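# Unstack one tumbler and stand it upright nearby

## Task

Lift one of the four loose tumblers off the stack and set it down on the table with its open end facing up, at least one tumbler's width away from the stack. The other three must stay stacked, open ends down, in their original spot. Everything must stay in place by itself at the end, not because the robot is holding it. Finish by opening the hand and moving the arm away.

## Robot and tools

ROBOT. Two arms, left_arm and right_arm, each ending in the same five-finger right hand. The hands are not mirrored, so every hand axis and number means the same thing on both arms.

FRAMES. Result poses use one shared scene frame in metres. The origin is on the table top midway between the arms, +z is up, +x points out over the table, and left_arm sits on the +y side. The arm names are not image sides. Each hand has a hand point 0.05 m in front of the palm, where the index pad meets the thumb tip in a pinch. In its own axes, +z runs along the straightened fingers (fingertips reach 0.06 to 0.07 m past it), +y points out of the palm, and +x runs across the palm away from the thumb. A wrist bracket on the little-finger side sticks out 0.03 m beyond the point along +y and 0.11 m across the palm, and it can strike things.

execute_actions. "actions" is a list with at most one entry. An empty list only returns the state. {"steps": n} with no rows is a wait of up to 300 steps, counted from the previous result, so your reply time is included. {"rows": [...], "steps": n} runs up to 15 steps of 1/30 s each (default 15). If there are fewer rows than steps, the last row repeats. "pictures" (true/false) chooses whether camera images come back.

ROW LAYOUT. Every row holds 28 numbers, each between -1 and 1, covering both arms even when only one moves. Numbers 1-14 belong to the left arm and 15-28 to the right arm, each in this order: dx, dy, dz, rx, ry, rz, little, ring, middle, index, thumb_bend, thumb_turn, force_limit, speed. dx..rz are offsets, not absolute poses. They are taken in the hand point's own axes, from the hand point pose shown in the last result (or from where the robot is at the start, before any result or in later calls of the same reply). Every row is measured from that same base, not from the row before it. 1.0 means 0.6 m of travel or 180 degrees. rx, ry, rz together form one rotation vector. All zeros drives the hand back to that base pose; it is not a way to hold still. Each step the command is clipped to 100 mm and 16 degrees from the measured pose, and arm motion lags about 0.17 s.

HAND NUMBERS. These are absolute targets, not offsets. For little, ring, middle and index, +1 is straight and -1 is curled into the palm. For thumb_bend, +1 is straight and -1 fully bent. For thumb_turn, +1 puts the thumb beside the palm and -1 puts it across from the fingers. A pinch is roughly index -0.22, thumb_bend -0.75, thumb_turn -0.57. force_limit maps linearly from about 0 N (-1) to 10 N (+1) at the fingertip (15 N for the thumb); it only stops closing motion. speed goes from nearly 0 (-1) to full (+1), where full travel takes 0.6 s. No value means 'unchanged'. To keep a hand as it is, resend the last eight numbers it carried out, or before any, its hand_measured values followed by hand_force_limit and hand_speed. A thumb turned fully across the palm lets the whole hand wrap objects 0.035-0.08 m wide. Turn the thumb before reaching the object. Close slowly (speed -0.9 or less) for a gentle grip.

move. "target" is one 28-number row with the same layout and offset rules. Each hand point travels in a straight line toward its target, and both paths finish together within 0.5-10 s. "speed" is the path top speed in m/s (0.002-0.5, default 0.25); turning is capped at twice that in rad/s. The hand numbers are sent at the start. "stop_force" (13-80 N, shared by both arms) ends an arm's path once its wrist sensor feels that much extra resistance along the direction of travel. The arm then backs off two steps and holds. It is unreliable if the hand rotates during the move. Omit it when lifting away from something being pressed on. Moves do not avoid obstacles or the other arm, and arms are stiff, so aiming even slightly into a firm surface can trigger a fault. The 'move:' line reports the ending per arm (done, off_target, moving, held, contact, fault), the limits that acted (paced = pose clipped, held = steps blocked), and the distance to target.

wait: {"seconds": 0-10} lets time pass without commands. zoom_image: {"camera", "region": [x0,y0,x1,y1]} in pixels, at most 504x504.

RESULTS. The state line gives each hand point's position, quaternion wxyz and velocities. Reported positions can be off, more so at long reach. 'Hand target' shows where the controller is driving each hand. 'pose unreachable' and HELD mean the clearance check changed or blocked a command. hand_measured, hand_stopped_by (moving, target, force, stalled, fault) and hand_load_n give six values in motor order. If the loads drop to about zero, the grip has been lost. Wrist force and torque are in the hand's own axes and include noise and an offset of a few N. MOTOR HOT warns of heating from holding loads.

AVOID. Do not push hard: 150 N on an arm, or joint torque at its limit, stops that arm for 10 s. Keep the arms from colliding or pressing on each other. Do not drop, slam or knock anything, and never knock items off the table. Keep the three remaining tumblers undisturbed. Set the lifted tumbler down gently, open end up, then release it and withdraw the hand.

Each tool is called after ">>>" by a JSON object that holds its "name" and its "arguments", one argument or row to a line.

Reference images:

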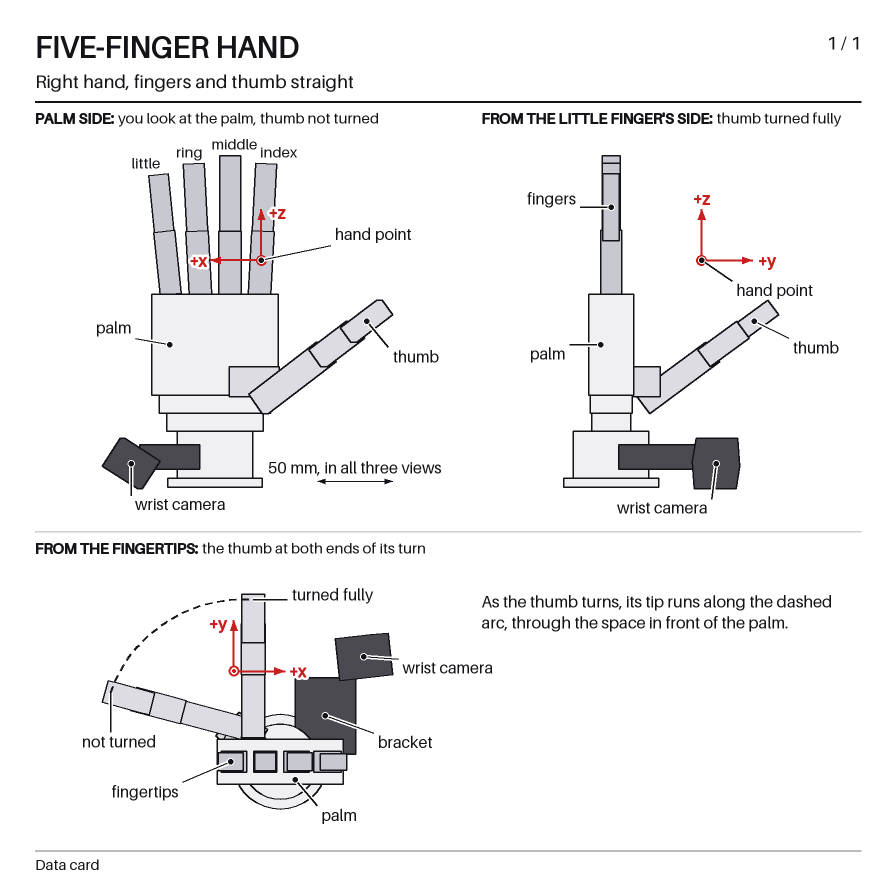

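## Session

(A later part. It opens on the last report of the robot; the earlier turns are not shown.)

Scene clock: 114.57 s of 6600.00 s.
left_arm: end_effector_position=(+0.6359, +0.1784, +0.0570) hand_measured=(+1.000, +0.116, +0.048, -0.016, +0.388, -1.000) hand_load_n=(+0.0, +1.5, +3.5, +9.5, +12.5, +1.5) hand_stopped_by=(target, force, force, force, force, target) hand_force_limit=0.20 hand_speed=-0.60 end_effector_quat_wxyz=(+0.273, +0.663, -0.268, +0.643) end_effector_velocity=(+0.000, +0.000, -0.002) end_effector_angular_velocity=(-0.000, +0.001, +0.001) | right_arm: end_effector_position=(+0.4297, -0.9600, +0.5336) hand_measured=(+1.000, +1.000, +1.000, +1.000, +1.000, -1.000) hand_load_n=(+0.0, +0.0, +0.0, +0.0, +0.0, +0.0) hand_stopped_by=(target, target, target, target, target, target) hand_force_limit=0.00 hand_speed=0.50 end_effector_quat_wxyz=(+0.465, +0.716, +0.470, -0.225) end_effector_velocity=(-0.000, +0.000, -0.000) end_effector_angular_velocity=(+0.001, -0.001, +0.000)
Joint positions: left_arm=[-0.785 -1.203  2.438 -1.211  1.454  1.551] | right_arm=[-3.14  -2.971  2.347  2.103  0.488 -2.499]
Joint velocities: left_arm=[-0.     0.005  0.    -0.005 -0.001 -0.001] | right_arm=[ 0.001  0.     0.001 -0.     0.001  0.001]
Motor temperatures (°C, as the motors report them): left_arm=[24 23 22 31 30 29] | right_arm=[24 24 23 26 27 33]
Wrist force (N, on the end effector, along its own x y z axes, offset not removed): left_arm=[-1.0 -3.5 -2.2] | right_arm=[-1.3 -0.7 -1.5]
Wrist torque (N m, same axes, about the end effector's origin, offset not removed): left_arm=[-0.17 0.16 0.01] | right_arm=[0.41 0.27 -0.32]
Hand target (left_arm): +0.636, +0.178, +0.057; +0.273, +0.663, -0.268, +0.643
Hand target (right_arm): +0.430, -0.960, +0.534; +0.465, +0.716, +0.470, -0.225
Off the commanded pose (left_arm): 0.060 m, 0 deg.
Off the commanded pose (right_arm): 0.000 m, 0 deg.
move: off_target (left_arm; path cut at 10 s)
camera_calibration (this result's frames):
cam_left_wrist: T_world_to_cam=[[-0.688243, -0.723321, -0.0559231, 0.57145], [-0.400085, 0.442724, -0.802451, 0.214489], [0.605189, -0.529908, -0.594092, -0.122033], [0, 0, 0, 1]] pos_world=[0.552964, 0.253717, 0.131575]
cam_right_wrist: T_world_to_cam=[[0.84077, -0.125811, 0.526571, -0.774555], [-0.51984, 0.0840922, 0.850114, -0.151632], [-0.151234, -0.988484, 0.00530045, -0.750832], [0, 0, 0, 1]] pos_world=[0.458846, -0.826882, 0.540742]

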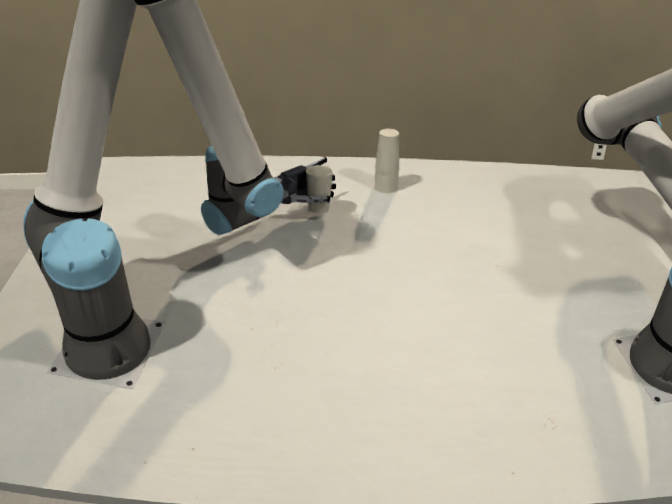

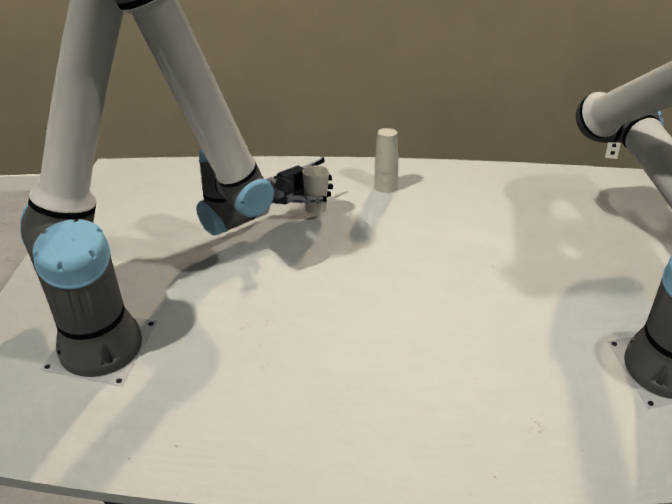

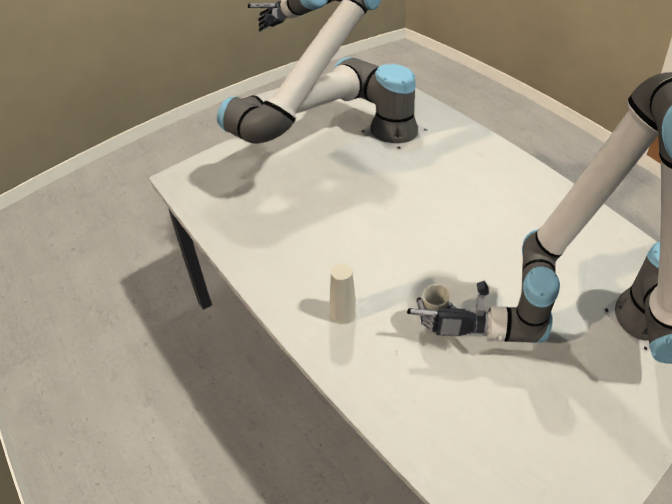

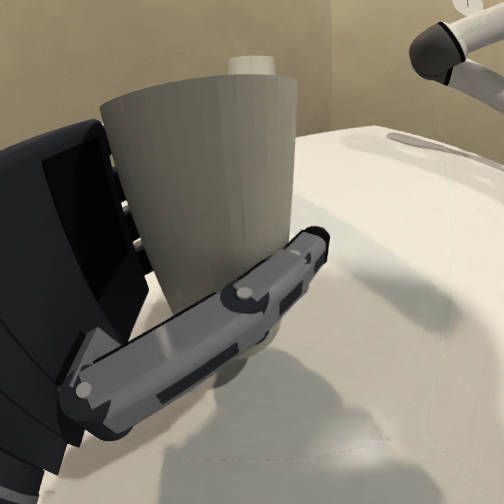

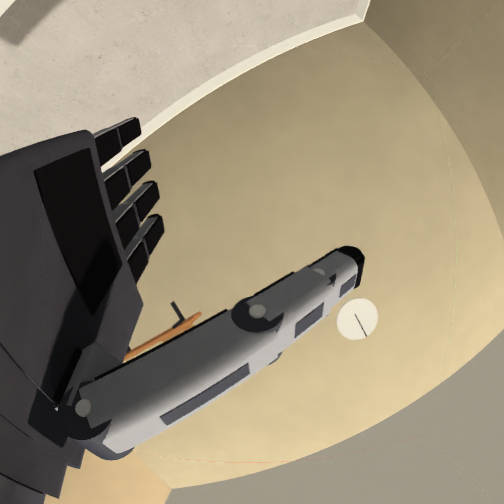

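>>> {"name": "move", "arguments": {
  "target": [-0.08,0,0,0,0,0,1,-1,-1,-1,-1,-1,0.2,-0.6,0,0,0,0,0,0,1,1,1,1,1,-1,0,0.5],
  "speed": 0.008,
  "stop_force": 13
}}

>>> {"name": "move", "arguments": {
  "target": [0,0,0,0,0,0,1,1,1,1,1,-1,0.2,-0.6,0,0,0,0,0,0,1,1,1,1,1,-1,0,0.5]
}}

>>> {"name": "move", "arguments": {
  "target": [0,0,-0.25,0,0,0,1,1,1,1,1,-1,0.2,-0.6,0,0,0,0,0,0,1,1,1,1,1,-1,0,0.5],
  "speed": 0.1
}}

Scene clock: 121.43 s of 6600.00 s.
left_arm: end_effector_position=(+0.6352, +0.1785, +0.0340) hand_measured=(+1.000, +0.114, +0.048, -0.016, +0.388, -1.000) hand_load_n=(+0.0, +0.0, +1.5, +8.0, +8.5, -1.0) hand_stopped_by=(target, force, force, force, force, target) hand_force_limit=0.20 hand_speed=-0.60 end_effector_quat_wxyz=(+0.273, +0.663, -0.268, +0.643) end_effector_velocity=(+0.001, -0.000, +0.003) end_effector_angular_velocity=(+0.000, -0.001, +0.002) | right_arm: end_effector_position=(+0.4297, -0.9600, +0.5336) hand_measured=(+1.000, +1.000, +1.000, +1.000, +1.000, -1.000) hand_load_n=(+0.0, +0.0, +0.0, +0.0, +0.0, +0.0) hand_stopped_by=(target, target, target, target, target, target) hand_force_limit=0.00 hand_speed=0.50 end_effector_quat_wxyz=(+0.465, +0.716, +0.470, -0.225) end_effector_velocity=(-0.000, -0.000, -0.000) end_effector_angular_velocity=(+0.000, +0.001, -0.000)
Joint positions: left_arm=[-0.786 -1.148  2.441 -1.27   1.453  1.551] | right_arm=[-3.14  -2.971  2.347  2.103  0.488 -2.499]
Joint velocities: left_arm=[ 0.001 -0.005 -0.002  0.007 -0.001  0.001] | right_arm=[-0.001  0.    -0.     0.     0.    -0.001]
Motor temperatures (°C, as the motors report them): left_arm=[24 23 22 31 30 29] | right_arm=[24 24 23 26 27 33]
Wrist force (N, on the end effector, along its own x y z axes, offset not removed): left_arm=[-0.5 -1.8 -1.5] | right_arm=[3.5 0.4 -3.1]
Wrist torque (N m, same axes, about the end effector's origin, offset not removed): left_arm=[0.03 0.13 -0.10] | right_arm=[0.41 -0.47 0.11]
Hand target (left_arm): +0.635, +0.178, +0.034; +0.273, +0.663, -0.268, +0.643
Hand target (right_arm): +0.430, -0.960, +0.534; +0.465, +0.716, +0.470, -0.225
Off the commanded pose (left_arm): 0.025 m, 0 deg.
Off the commanded pose (right_arm): 0.000 m, 0 deg.
After step 90, 0.63 s passed at rest.
move: contact (left_arm)
camera_calibration (this result's frames):
cam_left_wrist: T_world_to_cam=[[-0.688271, -0.723298, -0.0558824, 0.569765], [-0.400093, 0.442716, -0.802451, 0.195724], [0.605151, -0.529946, -0.594095, -0.1352], [0, 0, 0, 1]] pos_world=[0.552277, 0.253811, 0.108577]
cam_right_wrist: T_world_to_cam=[[0.84077, -0.125811, 0.526571, -0.774554], [-0.51984, 0.084092, 0.850114, -0.151632], [-0.151234, -0.988484, 0.00530028, -0.750832], [0, 0, 0, 1]] pos_world=[0.458846, -0.826882, 0.540742]

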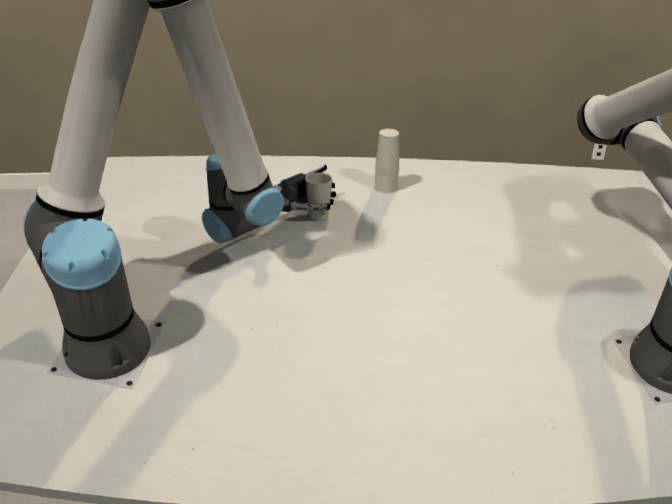

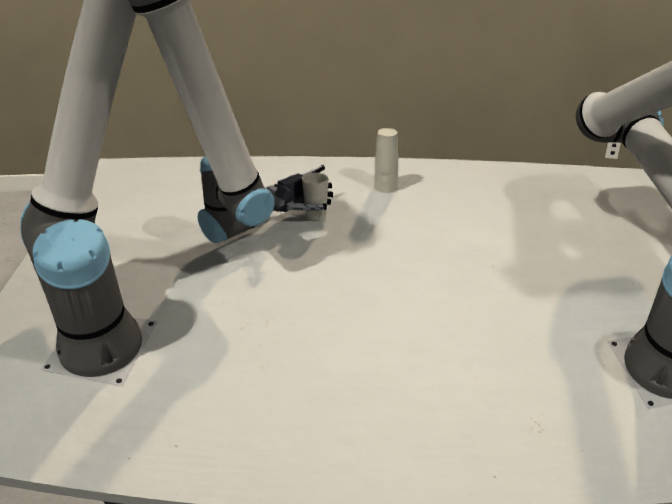

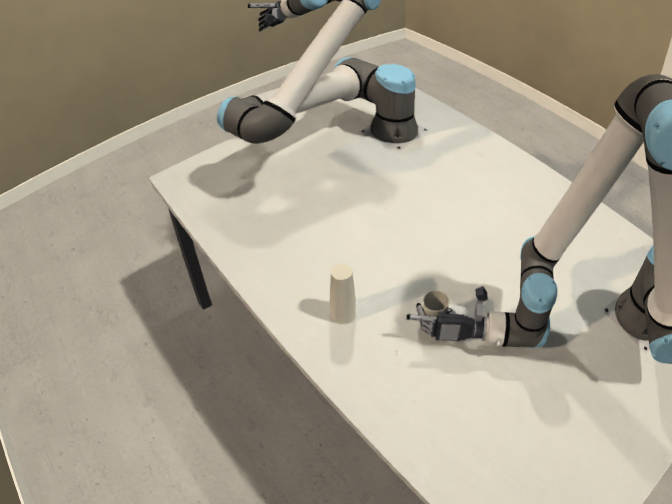

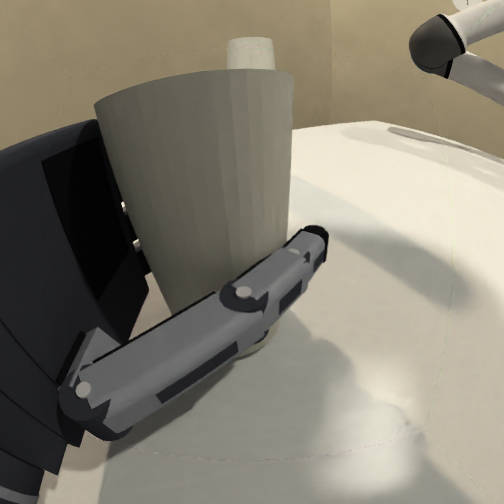

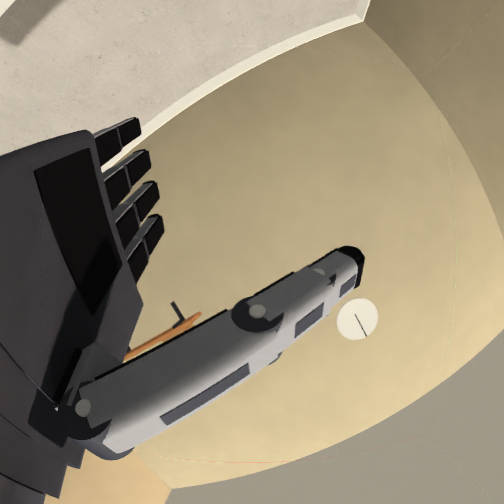

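Scene clock: 123.23 s of 6600.00 s.
left_arm: end_effector_position=(+0.6352, +0.1785, +0.0340) hand_measured=(+1.000, +1.000, +1.000, +1.000, +1.000, -1.000) hand_load_n=(+0.0, +0.0, +0.0, +0.0, +0.0, +0.0) hand_stopped_by=(target, target, target, target, target, target) hand_force_limit=0.20 hand_speed=-0.60 end_effector_quat_wxyz=(+0.273, +0.663, -0.268, +0.643) end_effector_velocity=(+0.000, -0.001, +0.000) end_effector_angular_velocity=(-0.001, -0.000, -0.001) | right_arm: end_effector_position=(+0.4297, -0.9600, +0.5336) hand_measured=(+1.000, +1.000, +1.000, +1.000, +1.000, -1.000) hand_load_n=(+0.0, +0.0, +0.0, +0.0, +0.0, +0.0) hand_stopped_by=(target, target, target, target, target, target) hand_force_limit=0.00 hand_speed=0.50 end_effector_quat_wxyz=(+0.465, +0.716, +0.470, -0.225) end_effector_velocity=(+0.000, +0.000, -0.000) end_effector_angular_velocity=(-0.000, +0.001, +0.000)
Joint positions: left_arm=[-0.786 -1.148  2.441 -1.27   1.453  1.551] | right_arm=[-3.14  -2.971  2.347  2.103  0.488 -2.499]
Joint velocities: left_arm=[-0.001  0.    -0.001 -0.     0.001 -0.   ] | right_arm=[-0.    -0.    -0.    -0.     0.    -0.001]
Motor temperatures (°C, as the motors report them): left_arm=[24 23 22 31 30 29] | right_arm=[24 24 23 26 27 33]
Wrist force (N, on the end effector, along its own x y z axes, offset not removed): left_arm=[-2.3 -0.6 -2.5] | right_arm=[2.3 -1.1 -4.9]
Wrist torque (N m, same axes, about the end effector's origin, offset not removed): left_arm=[0.31 0.37 -0.09] | right_arm=[0.42 -0.21 -0.17]
Hand target (left_arm): +0.635, +0.179, +0.034; +0.273, +0.663, -0.268, +0.643
Hand target (right_arm): +0.430, -0.960, +0.534; +0.465, +0.716, +0.470, -0.225
Off the commanded pose (left_arm): 0.000 m, 0 deg.
Off the commanded pose (right_arm): 0.000 m, 0 deg.
move: done
camera_calibration (this result's frames):
cam_left_wrist: T_world_to_cam=[[-0.688265, -0.723304, -0.0558836, 0.569765], [-0.4001, 0.442716, -0.802448, 0.195723], [0.605154, -0.529938, -0.5941, -0.135202], [0, 0, 0, 1]] pos_world=[0.552276, 0.253815, 0.108575]
cam_right_wrist: T_world_to_cam=[[0.84077, -0.125811, 0.526571, -0.774554], [-0.51984, 0.0840921, 0.850114, -0.151632], [-0.151234, -0.988484, 0.00530039, -0.750832], [0, 0, 0, 1]] pos_world=[0.458846, -0.826882, 0.540742]

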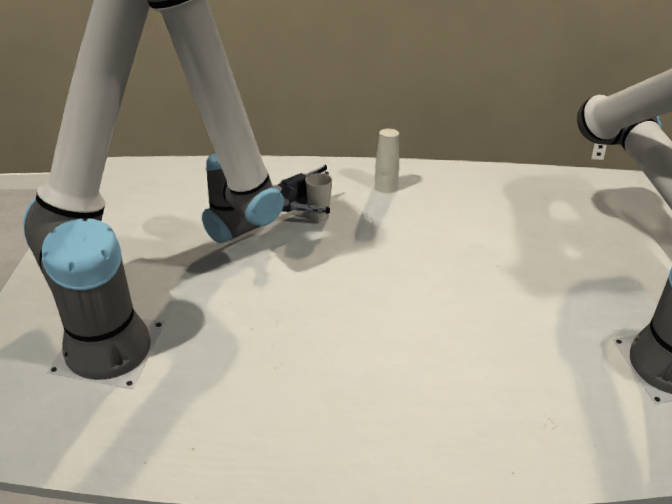

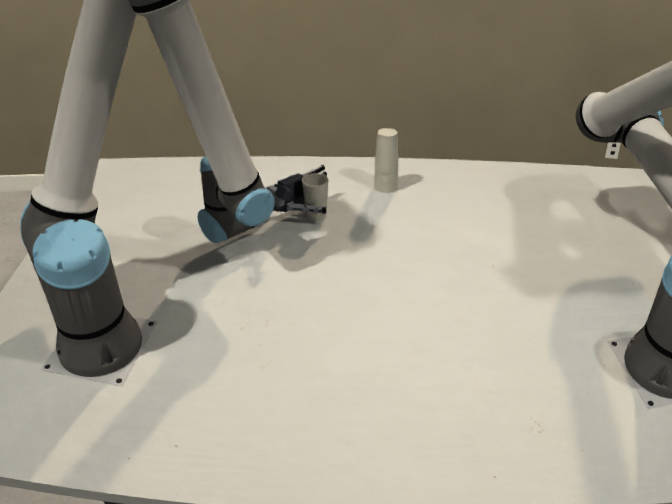

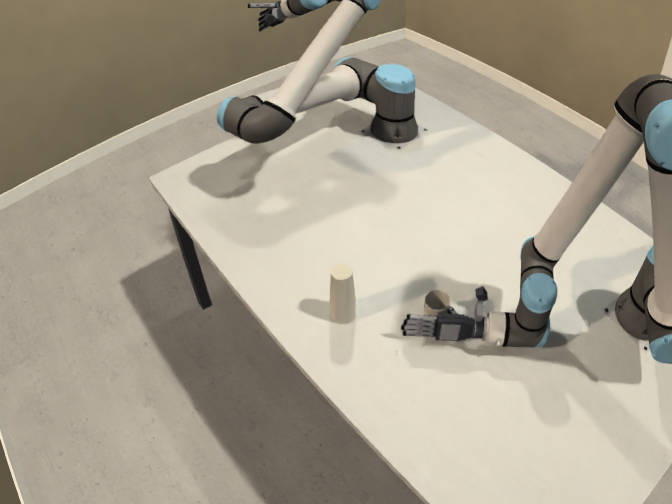

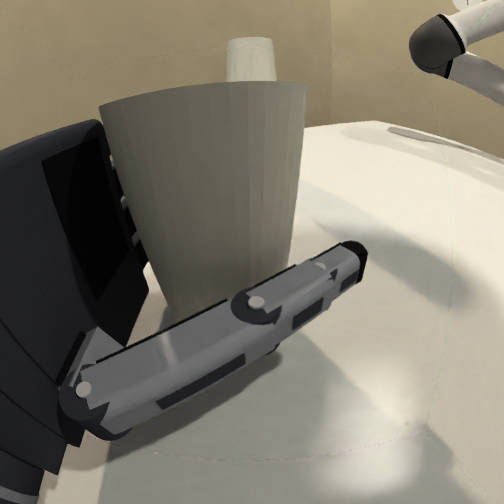

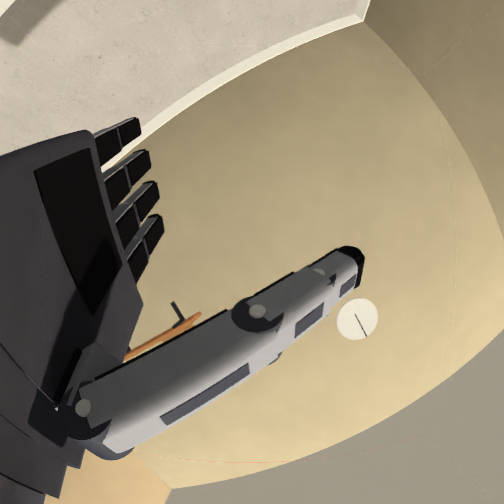

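Scene clock: 125.23 s of 6600.00 s.
left_arm: end_effector_position=(+0.5294, +0.2844, +0.0376) hand_measured=(+1.000, +1.000, +1.000, +1.000, +1.000, -1.000) hand_load_n=(+0.0, +0.0, +0.0, +0.0, +0.0, +0.0) hand_stopped_by=(target, target, target, target, target, target) hand_force_limit=0.20 hand_speed=-0.60 end_effector_quat_wxyz=(+0.273, +0.663, -0.268, +0.643) end_effector_velocity=(-0.002, +0.002, -0.000) end_effector_angular_velocity=(+0.000, -0.000, +0.001) | right_arm: end_effector_position=(+0.4297, -0.9600, +0.5336) hand_measured=(+1.000, +1.000, +1.000, +1.000, +1.000, -1.000) hand_load_n=(+0.0, +0.0, +0.0, +0.0, +0.0, +0.0) hand_stopped_by=(target, target, target, target, target, target) hand_force_limit=0.00 hand_speed=0.50 end_effector_quat_wxyz=(+0.465, +0.716, +0.470, -0.225) end_effector_velocity=(-0.000, -0.000, +0.000) end_effector_angular_velocity=(-0.001, +0.000, -0.000)
Joint positions: left_arm=[-0.857 -1.251  2.725 -1.45   1.382  1.549] | right_arm=[-3.14  -2.971  2.347  2.103  0.488 -2.499]
Joint velocities: left_arm=[-0.002 -0.002  0.005 -0.004 -0.003  0.   ] | right_arm=[-0.    -0.     0.    -0.    -0.001 -0.   ]
Motor temperatures (°C, as the motors report them): left_arm=[24 23 22 31 30 29] | right_arm=[24 24 23 26 27 33]
Wrist force (N, on the end effector, along its own x y z axes, offset not removed): left_arm=[-1.7 -4.4 -2.7] | right_arm=[1.8 2.0 1.8]
Wrist torque (N m, same axes, about the end effector's origin, offset not removed): left_arm=[-0.30 0.30 -0.13] | right_arm=[0.47 -0.16 -0.06]
Hand target (left_arm): +0.529, +0.285, +0.038; +0.273, +0.663, -0.268, +0.643
Hand target (right_arm): +0.430, -0.960, +0.534; +0.465, +0.716, +0.470, -0.225
Off the commanded pose (left_arm): 0.000 m, 0 deg.
Off the commanded pose (right_arm): 0.000 m, 0 deg.
move: done
camera_calibration (this result's frames):
cam_left_wrist: T_world_to_cam=[[-0.688298, -0.723274, -0.055865, 0.573699], [-0.400105, 0.442736, -0.802434, 0.10941], [0.605113, -0.529962, -0.59412, -0.0128875], [0, 0, 0, 1]] pos_world=[0.44645, 0.359672, 0.112187]
cam_right_wrist: T_world_to_cam=[[0.84077, -0.125811, 0.526572, -0.774554], [-0.519841, 0.084092, 0.850114, -0.151632], [-0.151234, -0.988484, 0.00530029, -0.750832], [0, 0, 0, 1]] pos_world=[0.458846, -0.826882, 0.540742]

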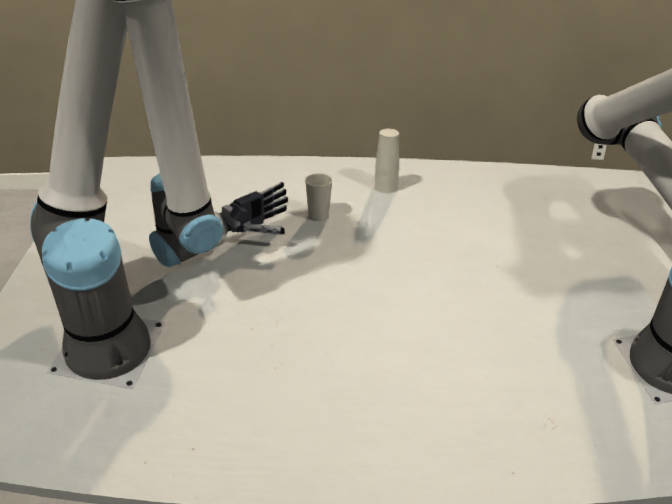

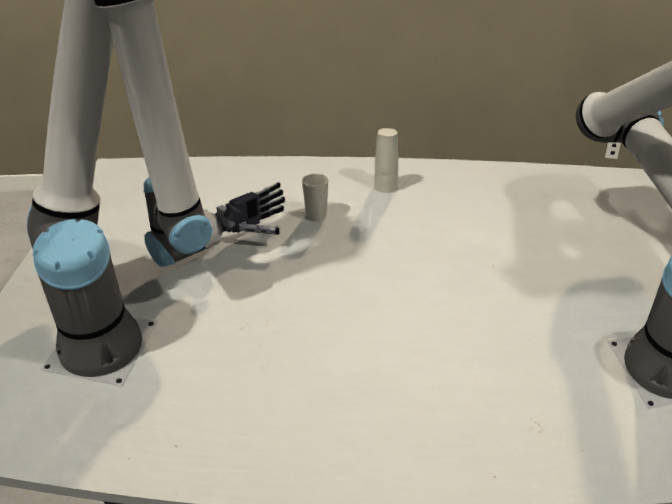

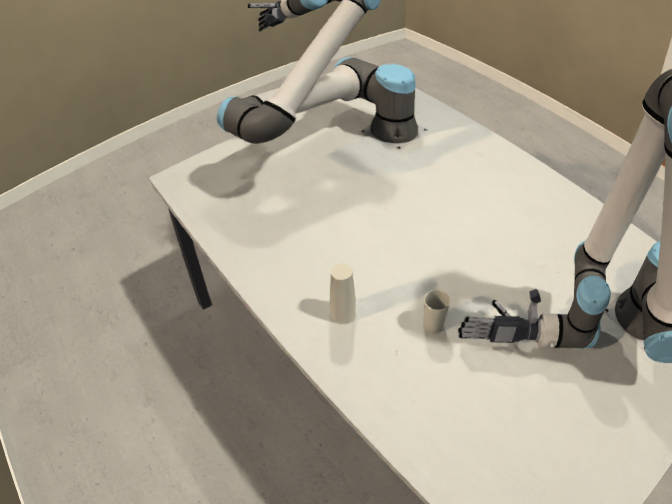

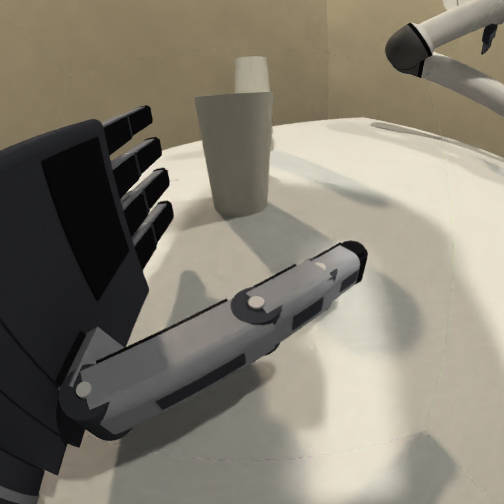

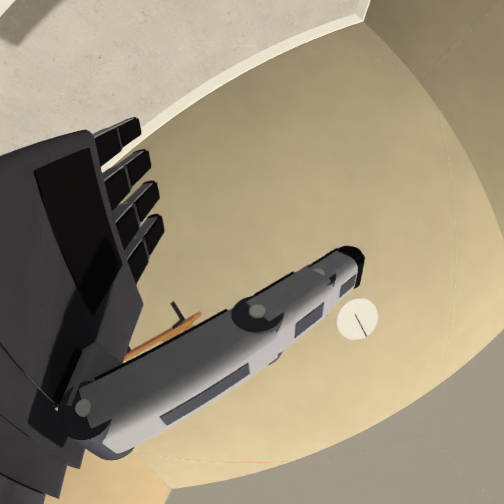

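>>> {"name": "finished_scene", "arguments": {
  "scene": 1
}}

The scene is finished: the task was done.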